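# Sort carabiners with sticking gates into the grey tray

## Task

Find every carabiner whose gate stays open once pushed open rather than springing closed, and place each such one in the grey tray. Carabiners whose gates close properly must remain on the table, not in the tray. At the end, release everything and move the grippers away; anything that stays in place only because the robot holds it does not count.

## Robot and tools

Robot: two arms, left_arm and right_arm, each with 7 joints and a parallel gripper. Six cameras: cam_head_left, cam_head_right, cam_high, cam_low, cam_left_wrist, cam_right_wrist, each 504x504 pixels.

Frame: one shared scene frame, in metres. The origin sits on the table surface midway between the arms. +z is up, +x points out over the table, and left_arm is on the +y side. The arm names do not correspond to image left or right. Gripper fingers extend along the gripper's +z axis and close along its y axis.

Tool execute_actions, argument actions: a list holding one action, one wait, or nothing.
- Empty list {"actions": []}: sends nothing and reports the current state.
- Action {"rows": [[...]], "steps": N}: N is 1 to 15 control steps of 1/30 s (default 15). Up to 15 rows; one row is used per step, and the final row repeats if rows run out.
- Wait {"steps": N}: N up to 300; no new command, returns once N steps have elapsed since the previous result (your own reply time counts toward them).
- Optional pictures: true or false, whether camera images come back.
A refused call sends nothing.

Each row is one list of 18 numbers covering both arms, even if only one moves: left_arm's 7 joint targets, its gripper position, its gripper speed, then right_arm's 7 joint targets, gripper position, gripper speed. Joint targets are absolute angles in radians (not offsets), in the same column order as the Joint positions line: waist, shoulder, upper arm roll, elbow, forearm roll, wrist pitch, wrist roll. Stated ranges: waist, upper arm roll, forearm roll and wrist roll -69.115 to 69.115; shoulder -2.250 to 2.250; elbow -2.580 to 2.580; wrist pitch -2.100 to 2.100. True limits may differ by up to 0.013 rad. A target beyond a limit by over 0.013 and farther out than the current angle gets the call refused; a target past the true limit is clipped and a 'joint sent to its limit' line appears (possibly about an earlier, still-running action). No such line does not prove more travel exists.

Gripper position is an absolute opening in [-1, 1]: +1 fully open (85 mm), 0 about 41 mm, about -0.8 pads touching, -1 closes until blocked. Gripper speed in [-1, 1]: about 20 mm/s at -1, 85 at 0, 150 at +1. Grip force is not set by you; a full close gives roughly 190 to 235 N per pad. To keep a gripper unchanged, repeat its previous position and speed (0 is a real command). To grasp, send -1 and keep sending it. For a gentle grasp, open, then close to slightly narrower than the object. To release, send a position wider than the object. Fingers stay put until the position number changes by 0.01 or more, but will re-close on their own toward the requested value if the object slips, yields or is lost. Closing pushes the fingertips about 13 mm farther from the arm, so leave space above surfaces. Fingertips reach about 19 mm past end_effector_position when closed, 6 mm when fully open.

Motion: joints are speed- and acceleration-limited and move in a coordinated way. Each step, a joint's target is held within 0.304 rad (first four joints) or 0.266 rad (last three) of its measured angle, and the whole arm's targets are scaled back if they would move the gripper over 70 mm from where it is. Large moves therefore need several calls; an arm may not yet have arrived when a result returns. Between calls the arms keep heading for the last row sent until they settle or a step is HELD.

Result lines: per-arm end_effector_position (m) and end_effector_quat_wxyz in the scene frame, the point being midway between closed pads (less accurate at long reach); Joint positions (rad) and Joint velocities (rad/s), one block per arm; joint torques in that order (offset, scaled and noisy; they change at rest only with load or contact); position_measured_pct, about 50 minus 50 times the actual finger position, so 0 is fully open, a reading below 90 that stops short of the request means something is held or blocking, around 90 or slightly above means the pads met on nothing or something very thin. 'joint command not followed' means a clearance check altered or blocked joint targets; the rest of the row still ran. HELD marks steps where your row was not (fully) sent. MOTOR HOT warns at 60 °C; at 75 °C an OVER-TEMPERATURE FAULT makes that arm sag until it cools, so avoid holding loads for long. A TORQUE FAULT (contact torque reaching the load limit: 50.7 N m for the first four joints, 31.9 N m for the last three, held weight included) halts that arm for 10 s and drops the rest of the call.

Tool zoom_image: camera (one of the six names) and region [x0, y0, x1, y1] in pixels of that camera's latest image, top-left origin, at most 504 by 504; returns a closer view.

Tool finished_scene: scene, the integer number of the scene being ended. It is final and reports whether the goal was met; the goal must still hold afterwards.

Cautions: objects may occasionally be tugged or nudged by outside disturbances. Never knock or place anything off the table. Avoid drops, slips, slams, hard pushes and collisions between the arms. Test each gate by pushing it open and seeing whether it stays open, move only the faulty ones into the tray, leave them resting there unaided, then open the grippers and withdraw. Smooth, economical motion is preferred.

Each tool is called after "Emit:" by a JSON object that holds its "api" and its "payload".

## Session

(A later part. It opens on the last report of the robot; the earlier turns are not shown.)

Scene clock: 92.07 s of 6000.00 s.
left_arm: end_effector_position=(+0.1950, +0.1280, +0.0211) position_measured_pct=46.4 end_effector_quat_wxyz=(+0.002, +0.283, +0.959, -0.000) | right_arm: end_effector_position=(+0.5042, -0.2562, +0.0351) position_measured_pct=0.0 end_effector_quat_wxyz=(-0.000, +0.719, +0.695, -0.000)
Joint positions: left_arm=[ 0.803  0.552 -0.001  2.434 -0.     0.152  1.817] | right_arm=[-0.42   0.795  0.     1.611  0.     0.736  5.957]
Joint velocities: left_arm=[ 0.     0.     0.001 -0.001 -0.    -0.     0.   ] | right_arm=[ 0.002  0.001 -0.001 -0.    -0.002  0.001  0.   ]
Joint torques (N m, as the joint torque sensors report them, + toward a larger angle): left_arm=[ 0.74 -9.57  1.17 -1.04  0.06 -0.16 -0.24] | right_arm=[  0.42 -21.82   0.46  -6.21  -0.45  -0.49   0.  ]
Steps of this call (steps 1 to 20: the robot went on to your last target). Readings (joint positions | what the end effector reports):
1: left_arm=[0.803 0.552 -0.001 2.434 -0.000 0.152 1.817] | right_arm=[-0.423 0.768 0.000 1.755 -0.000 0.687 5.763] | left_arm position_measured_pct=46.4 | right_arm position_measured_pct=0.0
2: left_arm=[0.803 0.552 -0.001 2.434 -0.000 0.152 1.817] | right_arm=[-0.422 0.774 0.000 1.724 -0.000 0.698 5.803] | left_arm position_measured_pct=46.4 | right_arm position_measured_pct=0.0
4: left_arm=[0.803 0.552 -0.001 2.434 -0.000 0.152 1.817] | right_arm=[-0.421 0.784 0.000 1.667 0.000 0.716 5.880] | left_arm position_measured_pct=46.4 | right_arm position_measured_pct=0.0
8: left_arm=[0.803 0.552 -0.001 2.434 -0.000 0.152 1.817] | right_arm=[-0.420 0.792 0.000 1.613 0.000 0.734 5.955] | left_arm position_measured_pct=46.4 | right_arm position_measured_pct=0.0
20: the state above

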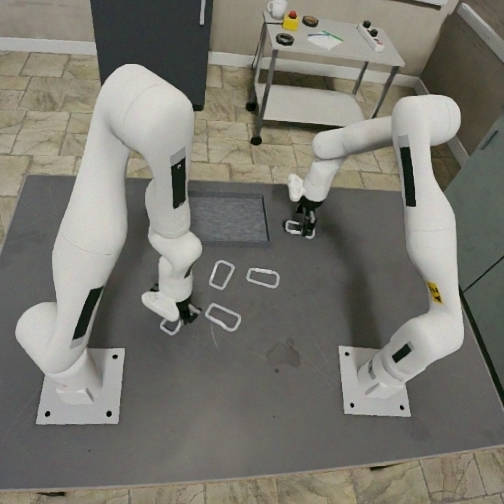

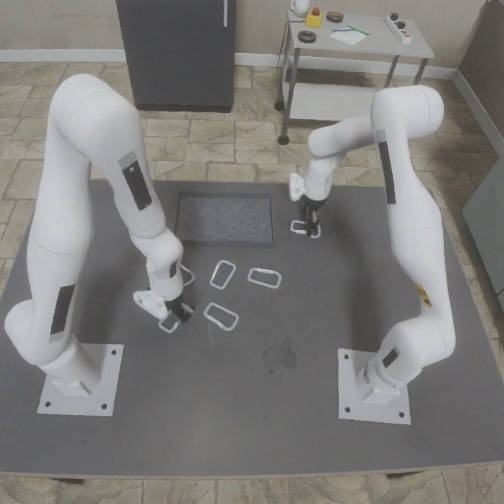

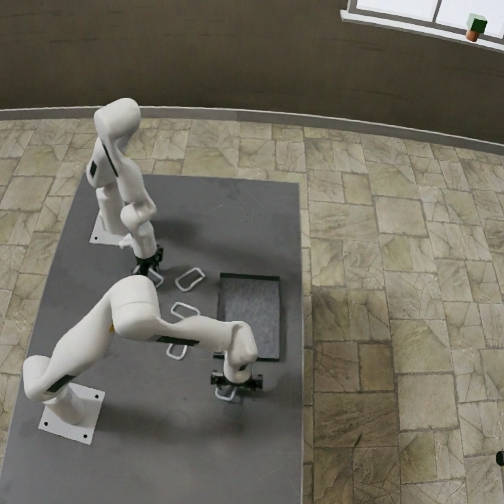

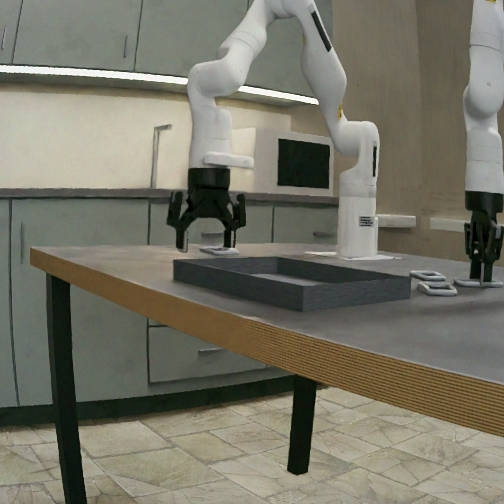

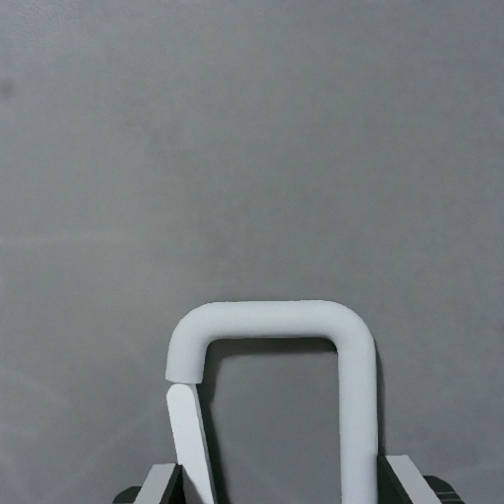

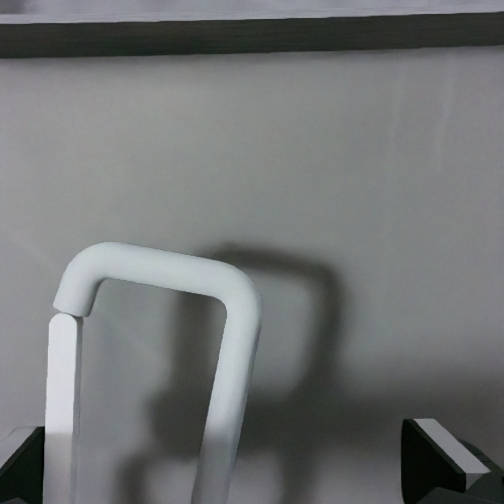

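Emit:
{"api": "execute_actions", "payload": {"actions": [{"rows":[[0.804,0.548,0,2.4335,0,0.16,1.817,-0.03,-0.8, -0.51,0.8347,0,1.6192,0,0.6877,5.89,1,0]],"steps":15}]}}

Emit:
{"api": "execute_actions", "payload": {"actions": [{"rows":[[0.804,0.548,0,2.4335,0,0.16,1.817,0.5,-0.4, -0.514,0.8347,0,1.6192,0,0.6877,5.89,1,0],[0.804,0.548,0,2.4335,0,0.16,1.817,0.5,-0.4, -0.518,0.8347,0,1.6192,0,0.6877,5.89,1,0],[0.804,0.548,0,2.4335,0,0.16,1.817,0.5,-0.4, -0.522,0.8347,0,1.6192,0,0.6877,5.89,1,0],[0.804,0.548,0,2.4335,0,0.16,1.817,0.5,-0.4, -0.526,0.8347,0,1.6192,0,0.6877,5.89,1,0],[0.804,0.548,0,2.4335,0,0.16,1.817,0.5,-0.4, -0.53,0.8347,0,1.6192,0,0.6877,5.89,1,0],[0.804,0.548,0,2.4335,0,0.16,1.817,0.5,-0.4, -0.534,0.8347,0,1.6192,0,0.6877,5.89,1,0],[0.804,0.548,0,2.4335,0,0.16,1.817,0.5,-0.4, -0.538,0.8347,0,1.6192,0,0.6877,5.89,1,0],[0.804,0.548,0,2.4335,0,0.16,1.817,0.5,-0.4, -0.542,0.8347,0,1.6192,0,0.6877,5.89,1,0],[0.804,0.548,0,2.4335,0,0.16,1.817,0.5,-0.4, -0.546,0.8347,0,1.6192,0,0.6877,5.89,1,0],[0.804,0.548,0,2.4335,0,0.16,1.817,0.5,-0.4, -0.55,0.8347,0,1.6192,0,0.6877,5.89,1,0]],"steps":15}]}}

Scene clock: 99.57 s of 6000.00 s.
left_arm: end_effector_position=(+0.1952, +0.1277, +0.0240) position_measured_pct=50.4 end_effector_quat_wxyz=(+0.003, +0.283, +0.959, -0.001) | right_arm: end_effector_position=(+0.4915, -0.2123, +0.0133) position_measured_pct=0.0 end_effector_quat_wxyz=(+0.000, +0.711, +0.703, +0.000)
Joint positions: left_arm=[ 0.803  0.542 -0.001  2.433 -0.     0.161  1.817] | right_arm=[-0.509  0.834  0.     1.619  0.     0.688  5.89 ]
Joint velocities: left_arm=[ 0.001 -0.003  0.001 -0.002  0.     0.001 -0.   ] | right_arm=[-0.009  0.003 -0.001 -0.    -0.001  0.001 -0.   ]
Joint torques (N m, as the joint torque sensors report them, + toward a larger angle): left_arm=[ 0.51 -7.23  0.76 -1.48  0.05 -0.44 -0.09] | right_arm=[  0.35 -21.79   0.83  -5.79  -0.34  -0.33   0.08]
Steps of this call (steps 1 to 15: the robot went on to your last target; steps 16 to 90: nothing new was sent; then 4.00 s passed at rest; steps 91 to 105: all 15 steps of this action). Readings (joint positions | what the end effector reports):
91: left_arm=[0.803 0.551 -0.001 2.434 -0.000 0.153 1.817] | right_arm=[-0.421 0.796 0.000 1.611 0.000 0.736 5.956] | left_arm position_measured_pct=46.4 | right_arm position_measured_pct=0.0
92: left_arm=[0.803 0.548 -0.001 2.434 -0.000 0.156 1.817] | right_arm=[-0.428 0.798 0.002 1.611 0.001 0.733 5.953] | left_arm position_measured_pct=46.8 | right_arm position_measured_pct=0.0
94: left_arm=[0.803 0.545 -0.001 2.433 -0.000 0.160 1.817] | right_arm=[-0.457 0.811 0.004 1.613 0.001 0.718 5.933] | left_arm position_measured_pct=48.4 | right_arm position_measured_pct=0.0
98: left_arm=[0.803 0.543 -0.001 2.433 -0.000 0.161 1.817] | right_arm=[-0.505 0.833 -0.003 1.619 -0.001 0.689 5.892] | left_arm position_measured_pct=50.4 | right_arm position_measured_pct=0.0
105: the state above

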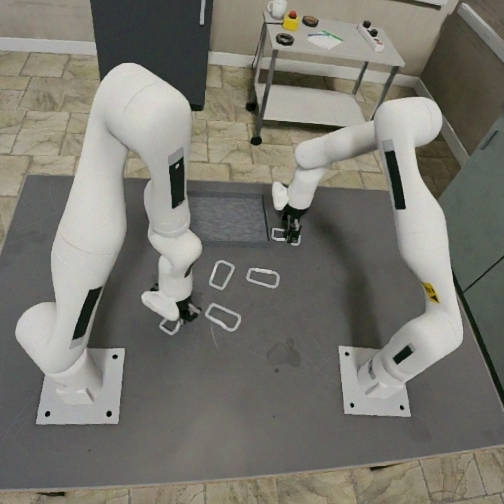

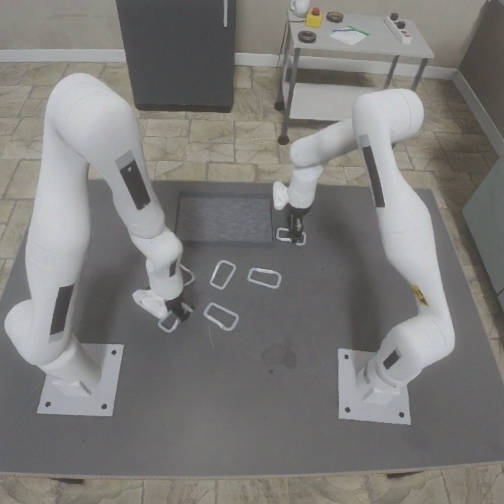

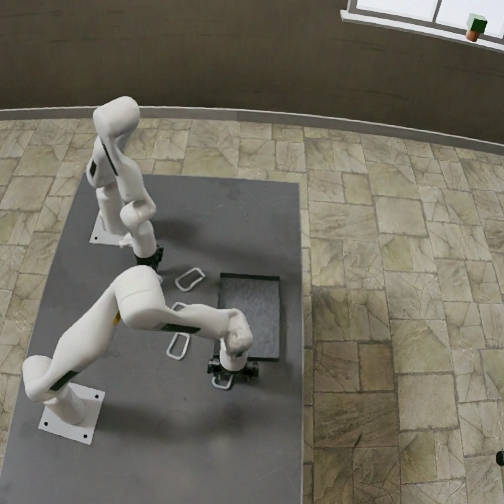

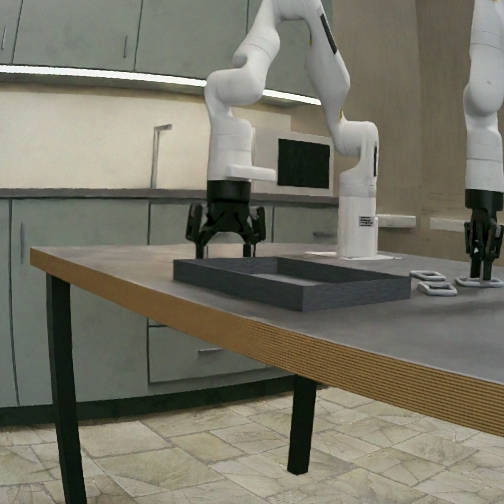

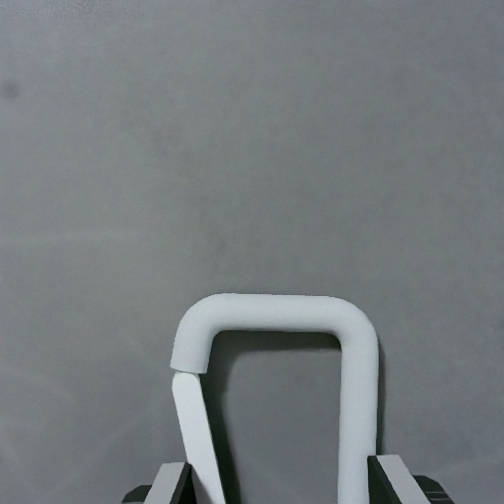

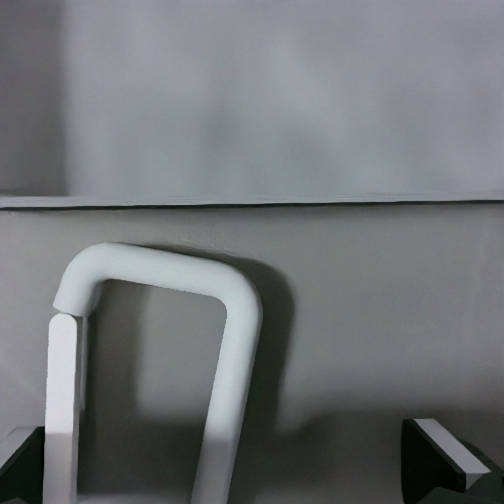

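Scene clock: 100.07 s of 6000.00 s.
left_arm: end_effector_position=(+0.1938, +0.1282, +0.0224) position_measured_pct=26.2 end_effector_quat_wxyz=(+0.000, +0.283, +0.959, -0.000) | right_arm: end_effector_position=(+0.4843, -0.1931, +0.0131) position_measured_pct=0.0 end_effector_quat_wxyz=(-0.000, +0.697, +0.717, -0.000)
Joint positions: left_arm=[ 0.804  0.548 -0.     2.434 -0.     0.16   1.817] | right_arm=[-0.549  0.835 -0.     1.619  0.     0.688  5.89 ]
Joint velocities: left_arm=[-0.001  0.003 -0.    -0.001  0.    -0.     0.001] | right_arm=[-0.008 -0.     0.005 -0.     0.    -0.001 -0.   ]
Joint torques (N m, as the joint torque sensors report them, + toward a larger angle): left_arm=[  0.01 -12.46   0.53  -1.56  -0.24   0.01  -0.15] | right_arm=[  1.14 -21.85  -0.06  -5.77  -0.55  -0.22   0.1 ]
Steps of this call (steps 1 to 15: all 15 steps of this action). Readings (joint positions | what the end effector reports):
1: left_arm=[0.803 0.542 -0.001 2.433 -0.000 0.161 1.817] | right_arm=[-0.510 0.834 0.000 1.619 0.000 0.688 5.890] | left_arm position_measured_pct=50.4 | right_arm position_measured_pct=0.0
2: left_arm=[0.804 0.542 -0.000 2.433 0.000 0.161 1.817] | right_arm=[-0.513 0.835 0.001 1.619 0.000 0.688 5.890] | left_arm position_measured_pct=50.4 | right_arm position_measured_pct=0.0
4: left_arm=[0.804 0.542 0.002 2.433 0.000 0.160 1.817] | right_arm=[-0.520 0.835 0.000 1.619 0.000 0.688 5.890] | left_arm position_measured_pct=47.2 | right_arm position_measured_pct=0.0
8: left_arm=[0.805 0.545 0.001 2.432 0.000 0.160 1.817] | right_arm=[-0.535 0.835 0.000 1.619 0.000 0.688 5.890] | left_arm position_measured_pct=39.3 | right_arm position_measured_pct=0.0
15: the state above

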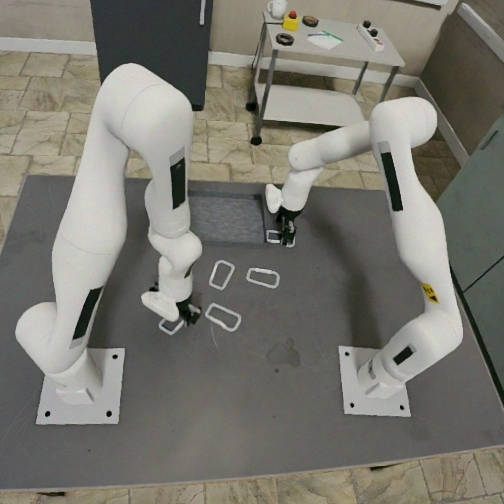

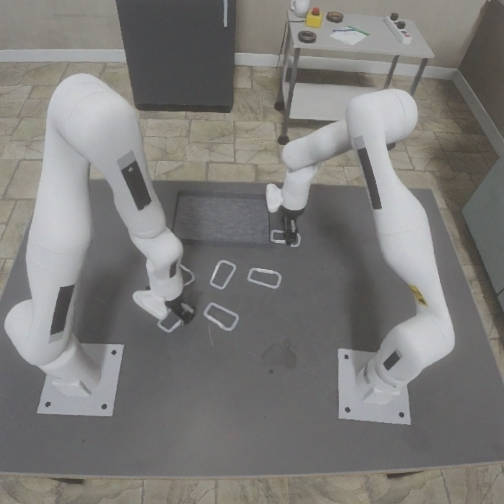

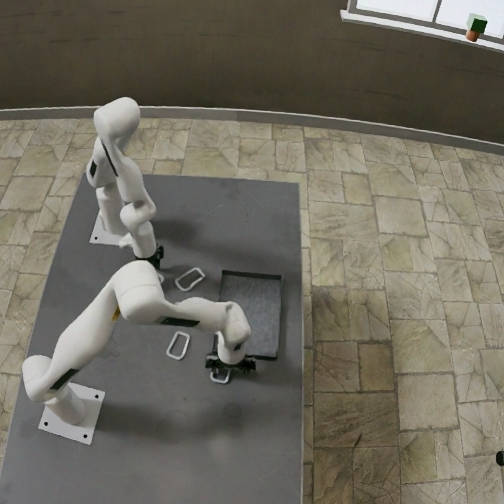

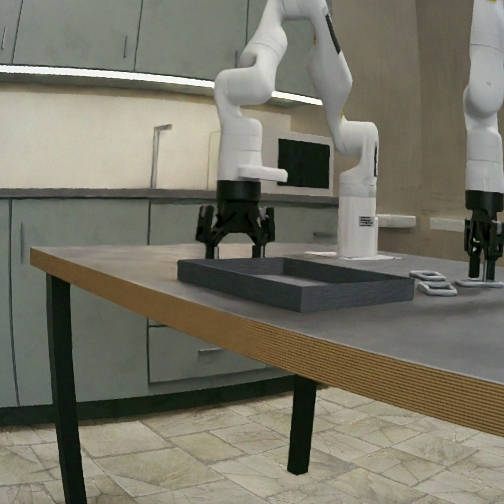

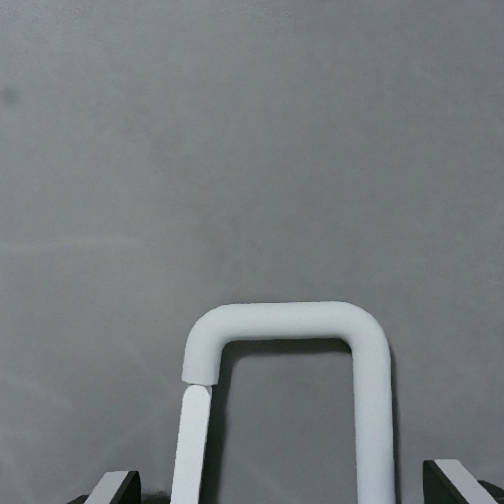

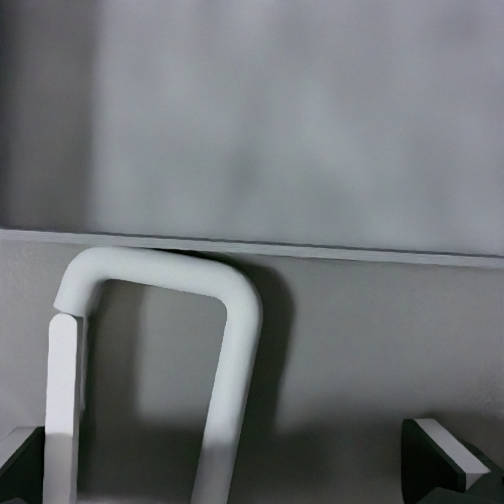

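Emit:
{"api": "execute_actions", "payload": {"actions": [{"rows":[[0.804,0.3,0,2.3,0,0.54,1.817,0.5,0, -0.55,0.8347,0,1.6192,0,0.6877,5.89,1,0]],"steps":12}], "pictures": false}}

Emit:
{"api": "execute_actions", "payload": {"actions": [{"rows":[[0.62,0.4761,0,1.9032,0,0.7623,1.817,0.5,0, -0.55,0.8347,0,1.6192,0,0.6877,5.89,1,0]],"steps":13}], "pictures": false}}

Emit:
{"api": "execute_actions", "payload": {"actions": [{"rows":[[0.4956,0.7137,0,1.4723,0,0.9556,1.817,0.5,0, -0.55,0.8347,0,1.6192,0,0.6877,5.89,1,0]],"steps":15}], "pictures": false}}

Emit:
{"api": "execute_actions", "payload": {"actions": [{"steps":8}], "pictures": false}}

Emit:
{"api": "execute_actions", "payload": {"actions": [{"rows":[[0.4956,0.8547,0,1.5349,0,0.752,1.817,0.5,0, -0.55,0.8347,0,1.6192,0,0.6877,5.89,1,0]],"steps":15}], "pictures": false}}

Emit:
{"api": "execute_actions", "payload": {"actions": [{"steps":8}]}}

Scene clock: 107.47 s of 6000.00 s.
left_arm: end_effector_position=(+0.2084, +0.1126, +0.0958) position_measured_pct=25.0 end_effector_quat_wxyz=(+0.006, +0.283, +0.959, -0.004) | right_arm: end_effector_position=(+0.4842, -0.1930, +0.0131) position_measured_pct=0.0 end_effector_quat_wxyz=(+0.000, +0.697, +0.717, -0.000)
Joint positions: left_arm=[ 0.804  0.328 -0.     2.314 -0.     0.484  1.817] | right_arm=[-0.55   0.835  0.     1.619  0.     0.688  5.89 ]
Joint velocities: left_arm=[ 0.001 -0.443  0.001 -0.257 -0.001  0.983 -0.001] | right_arm=[-0.     0.    -0.    -0.     0.001  0.001  0.   ]
Joint torques (N m, as the joint torque sensors report them, + toward a larger angle): left_arm=[ 0.12 -8.99  0.32 -3.64 -0.1   0.16 -0.22] | right_arm=[  0.33 -21.84   0.27  -5.97  -0.44  -0.48   0.1 ]
Steps of this call (steps 1 to 15: the robot went on to your last target; steps 16 to 90: nothing new was sent; then 4.00 s passed at rest; steps 91 to 102: all 12 steps of this action). Readings (joint positions | what the end effector reports):
91: left_arm=[0.804 0.547 -0.000 2.433 -0.000 0.161 1.817] | right_arm=[-0.550 0.835 0.000 1.619 0.000 0.688 5.890] | left_arm position_measured_pct=25.0 | right_arm position_measured_pct=0.0
92: left_arm=[0.804 0.540 -0.000 2.431 -0.000 0.167 1.817] | right_arm=[-0.550 0.835 0.000 1.619 0.000 0.688 5.890] | left_arm position_measured_pct=25.0 | right_arm position_measured_pct=0.0
94: left_arm=[0.804 0.510 -0.000 2.416 -0.000 0.196 1.817] | right_arm=[-0.550 0.835 0.000 1.619 0.000 0.688 5.890] | left_arm position_measured_pct=25.0 | right_arm position_measured_pct=0.0
98: left_arm=[0.804 0.408 -0.000 2.359 0.000 0.326 1.817] | right_arm=[-0.550 0.835 0.000 1.619 0.000 0.688 5.890] | left_arm position_measured_pct=25.0 | right_arm position_measured_pct=0.0
102: the state above

Scene clock: 107.90 s of 6000.00 s.
left_arm: end_effector_position=(+0.3219, +0.0815, +0.1203) position_measured_pct=25.0 end_effector_quat_wxyz=(-0.001, +0.207, +0.978, +0.000) | right_arm: end_effector_position=(+0.4842, -0.1930, +0.0131) position_measured_pct=0.0 end_effector_quat_wxyz=(+0.000, +0.697, +0.717, -0.000)
Joint positions: left_arm=[ 0.646  0.445 -0.     1.96  -0.     0.738  1.817] | right_arm=[-0.55   0.835  0.     1.619  0.     0.688  5.89 ]
Joint velocities: left_arm=[-0.293  0.351 -0.011 -0.731 -0.004  0.297  0.   ] | right_arm=[-0.001 -0.    -0.     0.    -0.    -0.     0.   ]
Joint torques (N m, as the joint torque sensors report them, + toward a larger angle): left_arm=[  1.01 -16.06   0.66  -4.34   0.14   0.41  -0.09] | right_arm=[  0.28 -21.99   0.37  -5.89  -0.44  -0.38   0.  ]
Steps of this call (steps 1 to 13: all 13 steps of this action). Readings (joint positions | what the end effector reports):
1: left_arm=[0.803 0.316 0.000 2.306 0.000 0.514 1.817] | right_arm=[-0.550 0.835 0.000 1.619 0.000 0.688 5.890] | left_arm position_measured_pct=25.0 | right_arm position_measured_pct=0.0
2: left_arm=[0.798 0.310 0.001 2.294 0.000 0.542 1.817] | right_arm=[-0.550 0.835 0.000 1.619 0.000 0.688 5.890] | left_arm position_measured_pct=25.0 | right_arm position_measured_pct=0.0
4: left_arm=[0.778 0.312 0.001 2.254 0.000 0.597 1.817] | right_arm=[-0.550 0.835 0.000 1.619 0.000 0.688 5.890] | left_arm position_measured_pct=25.0 | right_arm position_measured_pct=0.0
8: left_arm=[0.713 0.363 0.000 2.120 -0.000 0.671 1.817] | right_arm=[-0.550 0.835 0.000 1.619 0.000 0.688 5.890] | left_arm position_measured_pct=25.0 | right_arm position_measured_pct=0.0
13: the state above

Scene clock: 108.40 s of 6000.00 s.
left_arm: end_effector_position=(+0.4753, +0.0598, +0.1115) position_measured_pct=25.0 end_effector_quat_wxyz=(+0.000, +0.135, +0.991, +0.000) | right_arm: end_effector_position=(+0.4842, -0.1930, +0.0131) position_measured_pct=0.0 end_effector_quat_wxyz=(+0.000, +0.697, +0.717, -0.000)
Joint positions: left_arm=[ 0.501  0.704 -0.001  1.488 -0.     0.949  1.817] | right_arm=[-0.55   0.835  0.     1.619  0.     0.688  5.89 ]
Joint velocities: left_arm=[-0.08   0.143 -0.005 -0.368 -0.     0.128  0.   ] | right_arm=[ 0.     0.    -0.001 -0.    -0.    -0.001 -0.   ]
Joint torques (N m, as the joint torque sensors report them, + toward a larger angle): left_arm=[  0.92 -21.85   1.25  -5.76   0.09   0.62  -0.23] | right_arm=[  0.29 -22.05   0.45  -5.94  -0.45  -0.5    0.07]
Steps of this call (steps 1 to 15: all 15 steps of this action). Readings (joint positions | what the end effector reports):
1: left_arm=[0.636 0.457 -0.000 1.936 -0.000 0.748 1.817] | right_arm=[-0.550 0.835 0.000 1.619 0.000 0.688 5.890] | left_arm position_measured_pct=25.0 | right_arm position_measured_pct=0.0
2: left_arm=[0.623 0.474 0.001 1.910 0.000 0.761 1.817] | right_arm=[-0.550 0.835 0.000 1.619 0.000 0.688 5.890] | left_arm position_measured_pct=25.0 | right_arm position_measured_pct=0.0
4: left_arm=[0.592 0.524 0.001 1.841 0.000 0.798 1.817] | right_arm=[-0.550 0.835 0.000 1.619 0.000 0.688 5.890] | left_arm position_measured_pct=25.0 | right_arm position_measured_pct=0.0
8: left_arm=[0.545 0.621 -0.001 1.688 -0.000 0.879 1.817] | right_arm=[-0.550 0.835 0.000 1.619 0.000 0.688 5.890] | left_arm position_measured_pct=25.0 | right_arm position_measured_pct=0.0
15: the state above

Scene clock: 108.67 s of 6000.00 s.
left_arm: end_effector_position=(+0.4800, +0.0594, +0.1106) position_measured_pct=25.0 end_effector_quat_wxyz=(+0.000, +0.133, +0.991, -0.000) | right_arm: end_effector_position=(+0.4842, -0.1930, +0.0131) position_measured_pct=0.0 end_effector_quat_wxyz=(+0.000, +0.697, +0.717, -0.000)
Joint positions: left_arm=[ 0.496  0.713 -0.     1.472 -0.     0.956  1.817] | right_arm=[-0.55   0.835  0.     1.619  0.     0.688  5.89 ]
Joint velocities: left_arm=[-0.003  0.01  -0.001  0.001 -0.    -0.001 -0.   ] | right_arm=[-0.002 -0.    -0.001 -0.    -0.001 -0.     0.   ]
Joint torques (N m, as the joint torque sensors report them, + toward a larger angle): left_arm=[ -0.03 -21.29   0.35  -7.16   0.16   0.02  -0.06] | right_arm=[  0.19 -21.92   0.26  -5.99  -0.4   -0.34   0.09]
Steps of this call (steps 1 to 8: the robot went on to your last target). Readings (joint positions | what the end effector reports):
1: left_arm=[0.499 0.707 -0.001 1.478 -0.000 0.953 1.817] | right_arm=[-0.550 0.835 0.000 1.619 0.000 0.688 5.890] | left_arm position_measured_pct=25.0 | right_arm position_measured_pct=0.0
2: left_arm=[0.498 0.709 -0.001 1.474 -0.000 0.954 1.817] | right_arm=[-0.550 0.835 0.000 1.619 0.000 0.688 5.890] | left_arm position_measured_pct=25.0 | right_arm position_measured_pct=0.0
4: left_arm=[0.497 0.710 -0.000 1.473 -0.000 0.955 1.817] | right_arm=[-0.550 0.835 0.000 1.619 0.000 0.688 5.890] | left_arm position_measured_pct=25.0 | right_arm position_measured_pct=0.0
8: the state above

Scene clock: 109.17 s of 6000.00 s.
left_arm: end_effector_position=(+0.4802, +0.0595, +0.0208) position_measured_pct=25.0 end_effector_quat_wxyz=(+0.001, +0.133, +0.991, -0.000) | right_arm: end_effector_position=(+0.4842, -0.1930, +0.0131) position_measured_pct=0.0 end_effector_quat_wxyz=(+0.000, +0.697, +0.717, -0.000)
Joint positions: left_arm=[0.496 0.853 0.    1.535 0.    0.752 1.817] | right_arm=[-0.55   0.835  0.     1.619  0.     0.688  5.89 ]
Joint velocities: left_arm=[-0.001  0.012  0.001 -0.    -0.002 -0.002  0.   ] | right_arm=[ 0.001  0.     0.     0.    -0.001  0.     0.   ]
Joint torques (N m, as the joint torque sensors report them, + toward a larger angle): left_arm=[  0.12 -22.69   0.42  -6.51  -0.13   0.18   0.06] | right_arm=[  0.23 -21.85   0.13  -5.84  -0.56  -0.5   -0.01]
Steps of this call (steps 1 to 15: all 15 steps of this action). Readings (joint positions | what the end effector reports):
1: left_arm=[0.496 0.714 -0.000 1.473 -0.000 0.954 1.817] | right_arm=[-0.550 0.835 0.000 1.619 0.000 0.688 5.890] | left_arm position_measured_pct=25.0 | right_arm position_measured_pct=0.0
2: left_arm=[0.496 0.720 0.000 1.475 -0.000 0.946 1.817] | right_arm=[-0.550 0.835 0.000 1.619 0.000 0.688 5.890] | left_arm position_measured_pct=25.0 | right_arm position_measured_pct=0.0
4: left_arm=[0.496 0.749 0.000 1.486 0.000 0.907 1.817] | right_arm=[-0.550 0.835 0.000 1.619 0.000 0.688 5.890] | left_arm position_measured_pct=25.0 | right_arm position_measured_pct=0.0
8: left_arm=[0.496 0.833 -0.000 1.526 -0.000 0.785 1.817] | right_arm=[-0.550 0.835 0.000 1.619 0.000 0.688 5.890] | left_arm position_measured_pct=25.0 | right_arm position_measured_pct=0.0
15: the state above

Scene clock: 109.43 s of 6000.00 s.
left_arm: end_effector_position=(+0.4800, +0.0597, +0.0202) position_measured_pct=25.0 end_effector_quat_wxyz=(+0.000, +0.133, +0.991, -0.000) | right_arm: end_effector_position=(+0.4842, -0.1930, +0.0131) position_measured_pct=0.0 end_effector_quat_wxyz=(+0.000, +0.697, +0.717, -0.000)
Joint positions: left_arm=[ 0.496  0.855 -0.     1.535 -0.     0.752  1.817] | right_arm=[-0.55   0.835  0.     1.619  0.     0.688  5.89 ]
Joint velocities: left_arm=[0.    0.001 0.001 0.    0.001 0.001 0.   ] | right_arm=[ 0.001  0.     0.    -0.    -0.001  0.001  0.   ]
Joint torques (N m, as the joint torque sensors report them, + toward a larger angle): left_arm=[ -0.39 -22.67   0.73  -5.95   0.05   0.08  -0.13] | right_arm=[  0.26 -21.91   0.18  -5.82  -0.52  -0.4    0.09]
Steps of this call (steps 1 to 8: the robot went on to your last target). Readings (joint positions | what the end effector reports):
1: left_arm=[0.496 0.854 0.000 1.535 0.000 0.752 1.817] | right_arm=[-0.550 0.835 0.000 1.619 0.000 0.688 5.890] | left_arm position_measured_pct=25.0 | right_arm position_measured_pct=0.0
2: left_arm=[0.496 0.854 0.000 1.535 0.000 0.752 1.817] | right_arm=[-0.550 0.835 0.000 1.619 0.000 0.688 5.890] | left_arm position_measured_pct=25.0 | right_arm position_measured_pct=0.0
4: left_arm=[0.496 0.854 -0.000 1.535 0.000 0.752 1.817] | right_arm=[-0.550 0.835 0.000 1.619 0.000 0.688 5.890] | left_arm position_measured_pct=25.0 | right_arm position_measured_pct=0.0
8: the state above

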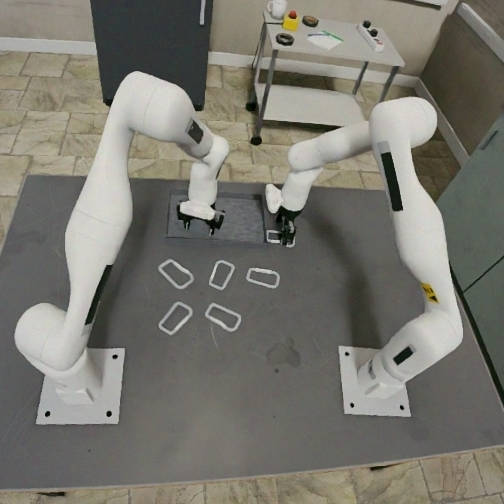

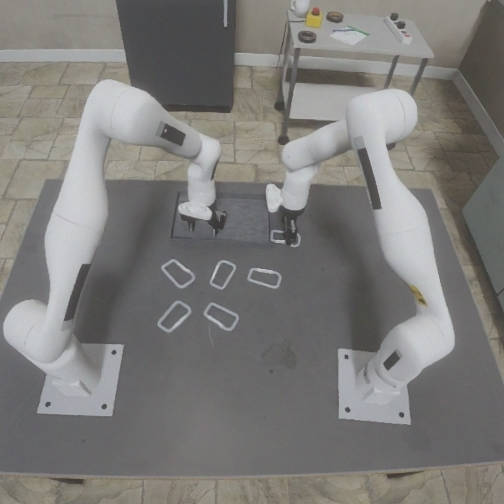

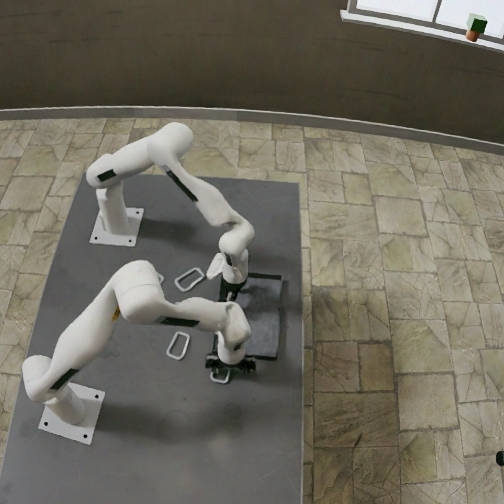

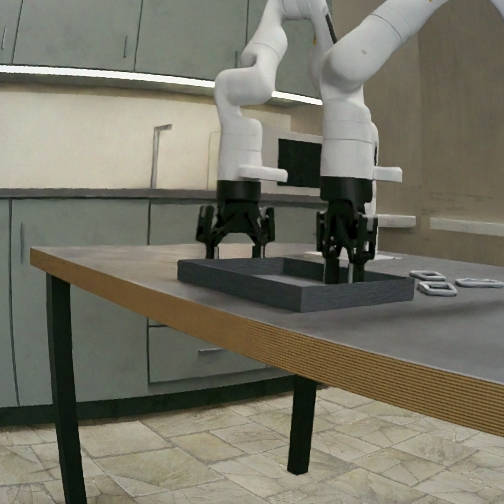

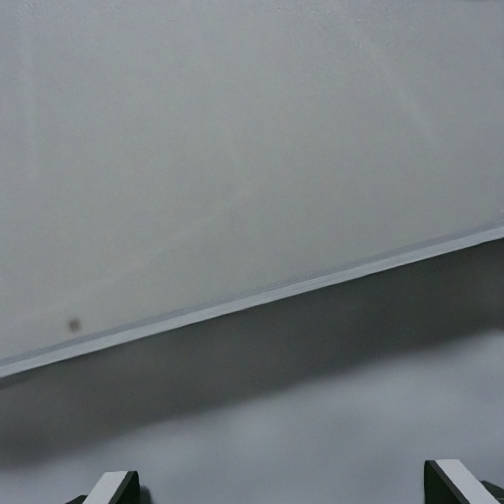

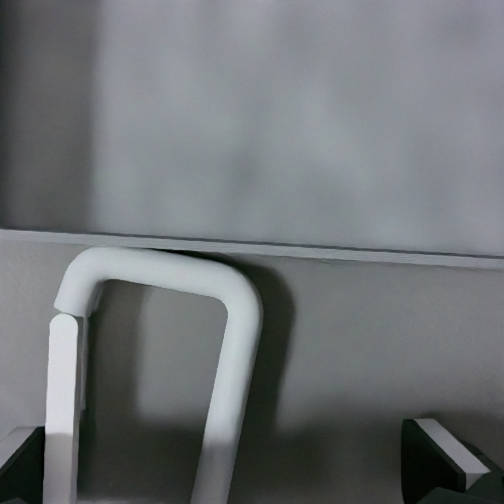

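Emit:
{"api": "execute_actions", "payload": {"actions": [{"rows":[[0.4956,0.86,0,1.5349,0,0.747,1.817,0.5,0, -0.55,0.8347,0,1.6192,0,0.6877,5.89,1,0],[0.4956,0.864,0,1.5349,0,0.743,1.817,0.5,0, -0.55,0.8347,0,1.6192,0,0.6877,5.89,1,0],[0.4956,0.868,0,1.5349,0,0.739,1.817,0.5,0, -0.55,0.8347,0,1.6192,0,0.6877,5.89,1,0],[0.4956,0.872,0,1.5349,0,0.737,1.817,0.5,0, -0.55,0.8347,0,1.6192,0,0.6877,5.89,1,0]],"steps":10}], "pictures": false}}

Emit:
{"api": "execute_actions", "payload": {"actions": [{"rows":[[0.4956,0.872,0,1.5349,0,0.737,1.817,0.5,0, -0.554,0.8347,0,1.6192,0,0.6877,5.89,1,0],[0.4956,0.872,0,1.5349,0,0.737,1.817,0.5,0, -0.558,0.8347,0,1.6192,0,0.6877,5.89,1,0],[0.4956,0.872,0,1.5349,0,0.737,1.817,0.5,0, -0.562,0.8347,0,1.6192,0,0.6877,5.89,1,0],[0.4956,0.872,0,1.5349,0,0.737,1.817,0.5,0, -0.566,0.8347,0,1.6192,0,0.6877,5.89,1,0],[0.4956,0.872,0,1.5349,0,0.737,1.817,0.5,0, -0.57,0.8347,0,1.6192,0,0.6877,5.89,1,0],[0.4956,0.872,0,1.5349,0,0.737,1.817,0.5,0, -0.574,0.8347,0,1.6192,0,0.6877,5.89,1,0],[0.4956,0.872,0,1.5349,0,0.737,1.817,0.5,0, -0.578,0.8347,0,1.6192,0,0.6877,5.89,1,0]],"steps":15}]}}

Scene clock: 114.93 s of 6000.00 s.
left_arm: end_effector_position=(+0.4817, +0.0586, +0.0150) position_measured_pct=25.0 end_effector_quat_wxyz=(+0.002, +0.133, +0.991, -0.001) | right_arm: end_effector_position=(+0.4842, -0.1933, +0.0130) position_measured_pct=0.0 end_effector_quat_wxyz=(+0.000, +0.697, +0.717, -0.000)
Joint positions: left_arm=[0.495 0.865 0.    1.534 0.    0.739 1.817] | right_arm=[-0.55   0.835  0.     1.619  0.     0.688  5.89 ]
Joint velocities: left_arm=[-0.    -0.001 -0.002  0.002 -0.001 -0.    -0.001] | right_arm=[ 0.001  0.    -0.001  0.    -0.002  0.    -0.   ]
Joint torques (N m, as the joint torque sensors report them, + toward a larger angle): left_arm=[  0.22 -17.49   0.32  -4.99  -0.21  -0.7   -0.05] | right_arm=[  0.02 -21.91   0.02  -5.75  -0.51  -0.57   0.08]
Steps of this call (steps 1 to 15: the robot went on to your last target; steps 16 to 90: nothing new was sent; then 2.17 s passed at rest; steps 91 to 100: all 10 steps of this action). Readings (joint positions | what the end effector reports):
91: left_arm=[0.496 0.856 0.000 1.535 -0.000 0.751 1.817] | right_arm=[-0.550 0.835 0.000 1.619 0.000 0.688 5.890] | left_arm position_measured_pct=25.0 | right_arm position_measured_pct=0.0
92: left_arm=[0.496 0.859 0.000 1.535 0.000 0.749 1.817] | right_arm=[-0.550 0.835 0.000 1.619 0.000 0.688 5.890] | left_arm position_measured_pct=25.0 | right_arm position_measured_pct=0.0
94: left_arm=[0.496 0.865 0.000 1.535 0.000 0.743 1.817] | right_arm=[-0.550 0.835 0.000 1.619 0.000 0.688 5.890] | left_arm position_measured_pct=25.0 | right_arm position_measured_pct=0.0
98: left_arm=[0.495 0.865 0.000 1.534 0.000 0.739 1.817] | right_arm=[-0.550 0.835 0.000 1.619 0.000 0.688 5.890] | left_arm position_measured_pct=25.0 | right_arm position_measured_pct=0.0
100: the state above

Scene clock: 115.43 s of 6000.00 s.
left_arm: end_effector_position=(+0.4829, +0.0594, +0.0150) position_measured_pct=25.0 end_effector_quat_wxyz=(+0.003, +0.132, +0.991, -0.001) | right_arm: end_effector_position=(+0.4789, -0.1797, +0.0131) position_measured_pct=0.0 end_effector_quat_wxyz=(-0.000, +0.687, +0.727, +0.000)
Joint positions: left_arm=[ 0.494  0.865 -0.001  1.533 -0.     0.738  1.817] | right_arm=[-0.578  0.835 -0.     1.619  0.     0.688  5.89 ]
Joint velocities: left_arm=[-0.     0.    -0.001 -0.    -0.     0.     0.   ] | right_arm=[-0.002 -0.     0.     0.     0.     0.    -0.   ]
Joint torques (N m, as the joint torque sensors report them, + toward a larger angle): left_arm=[  0.77 -17.3    1.2   -4.71   0.29  -0.48  -0.03] | right_arm=[  1.01 -21.72   0.52  -5.67  -0.39  -0.32   0.07]
Steps of this call (steps 1 to 15: all 15 steps of this action). Readings (joint positions | what the end effector reports):
1: left_arm=[0.495 0.865 0.000 1.534 0.000 0.739 1.817] | right_arm=[-0.551 0.835 0.001 1.619 0.000 0.688 5.890] | left_arm position_measured_pct=25.0 | right_arm position_measured_pct=0.0
2: left_arm=[0.495 0.865 0.000 1.534 0.000 0.738 1.817] | right_arm=[-0.553 0.835 0.001 1.620 0.001 0.688 5.890] | left_arm position_measured_pct=25.0 | right_arm position_measured_pct=0.0
4: left_arm=[0.495 0.865 -0.001 1.533 -0.000 0.738 1.817] | right_arm=[-0.559 0.835 0.002 1.621 0.001 0.689 5.890] | left_arm position_measured_pct=25.0 | right_arm position_measured_pct=0.0
8: left_arm=[0.495 0.865 -0.001 1.533 -0.000 0.738 1.817] | right_arm=[-0.574 0.835 0.000 1.620 -0.000 0.688 5.890] | left_arm position_measured_pct=25.0 | right_arm position_measured_pct=0.0
15: the state above

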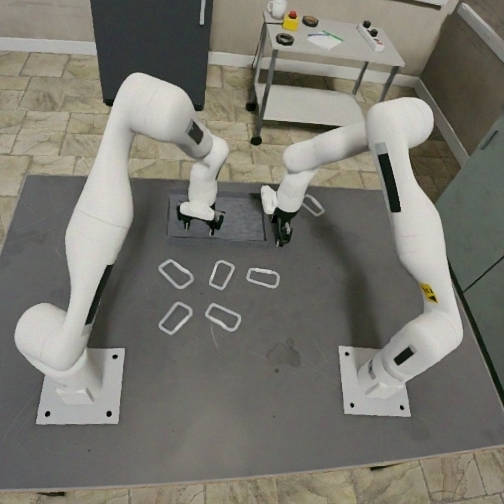

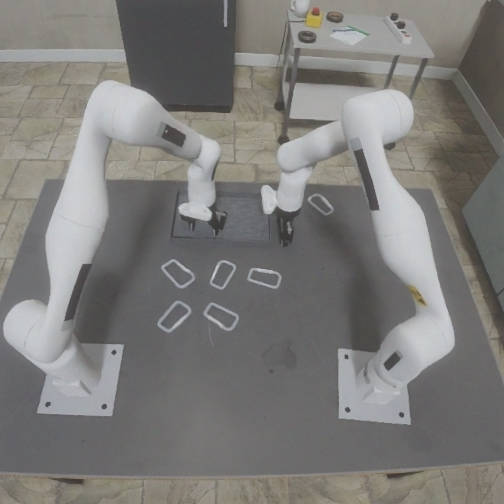

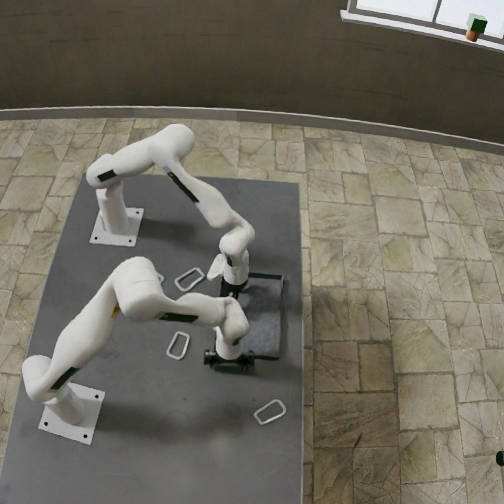

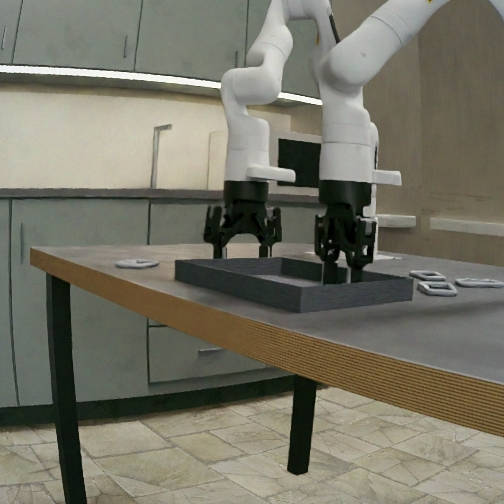

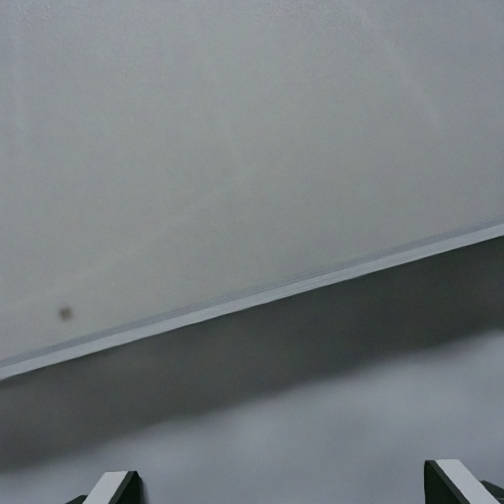

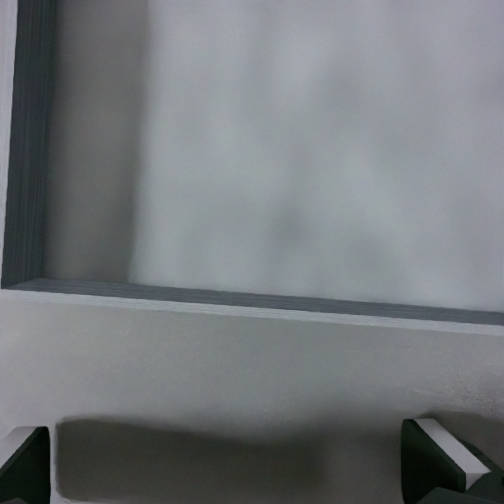

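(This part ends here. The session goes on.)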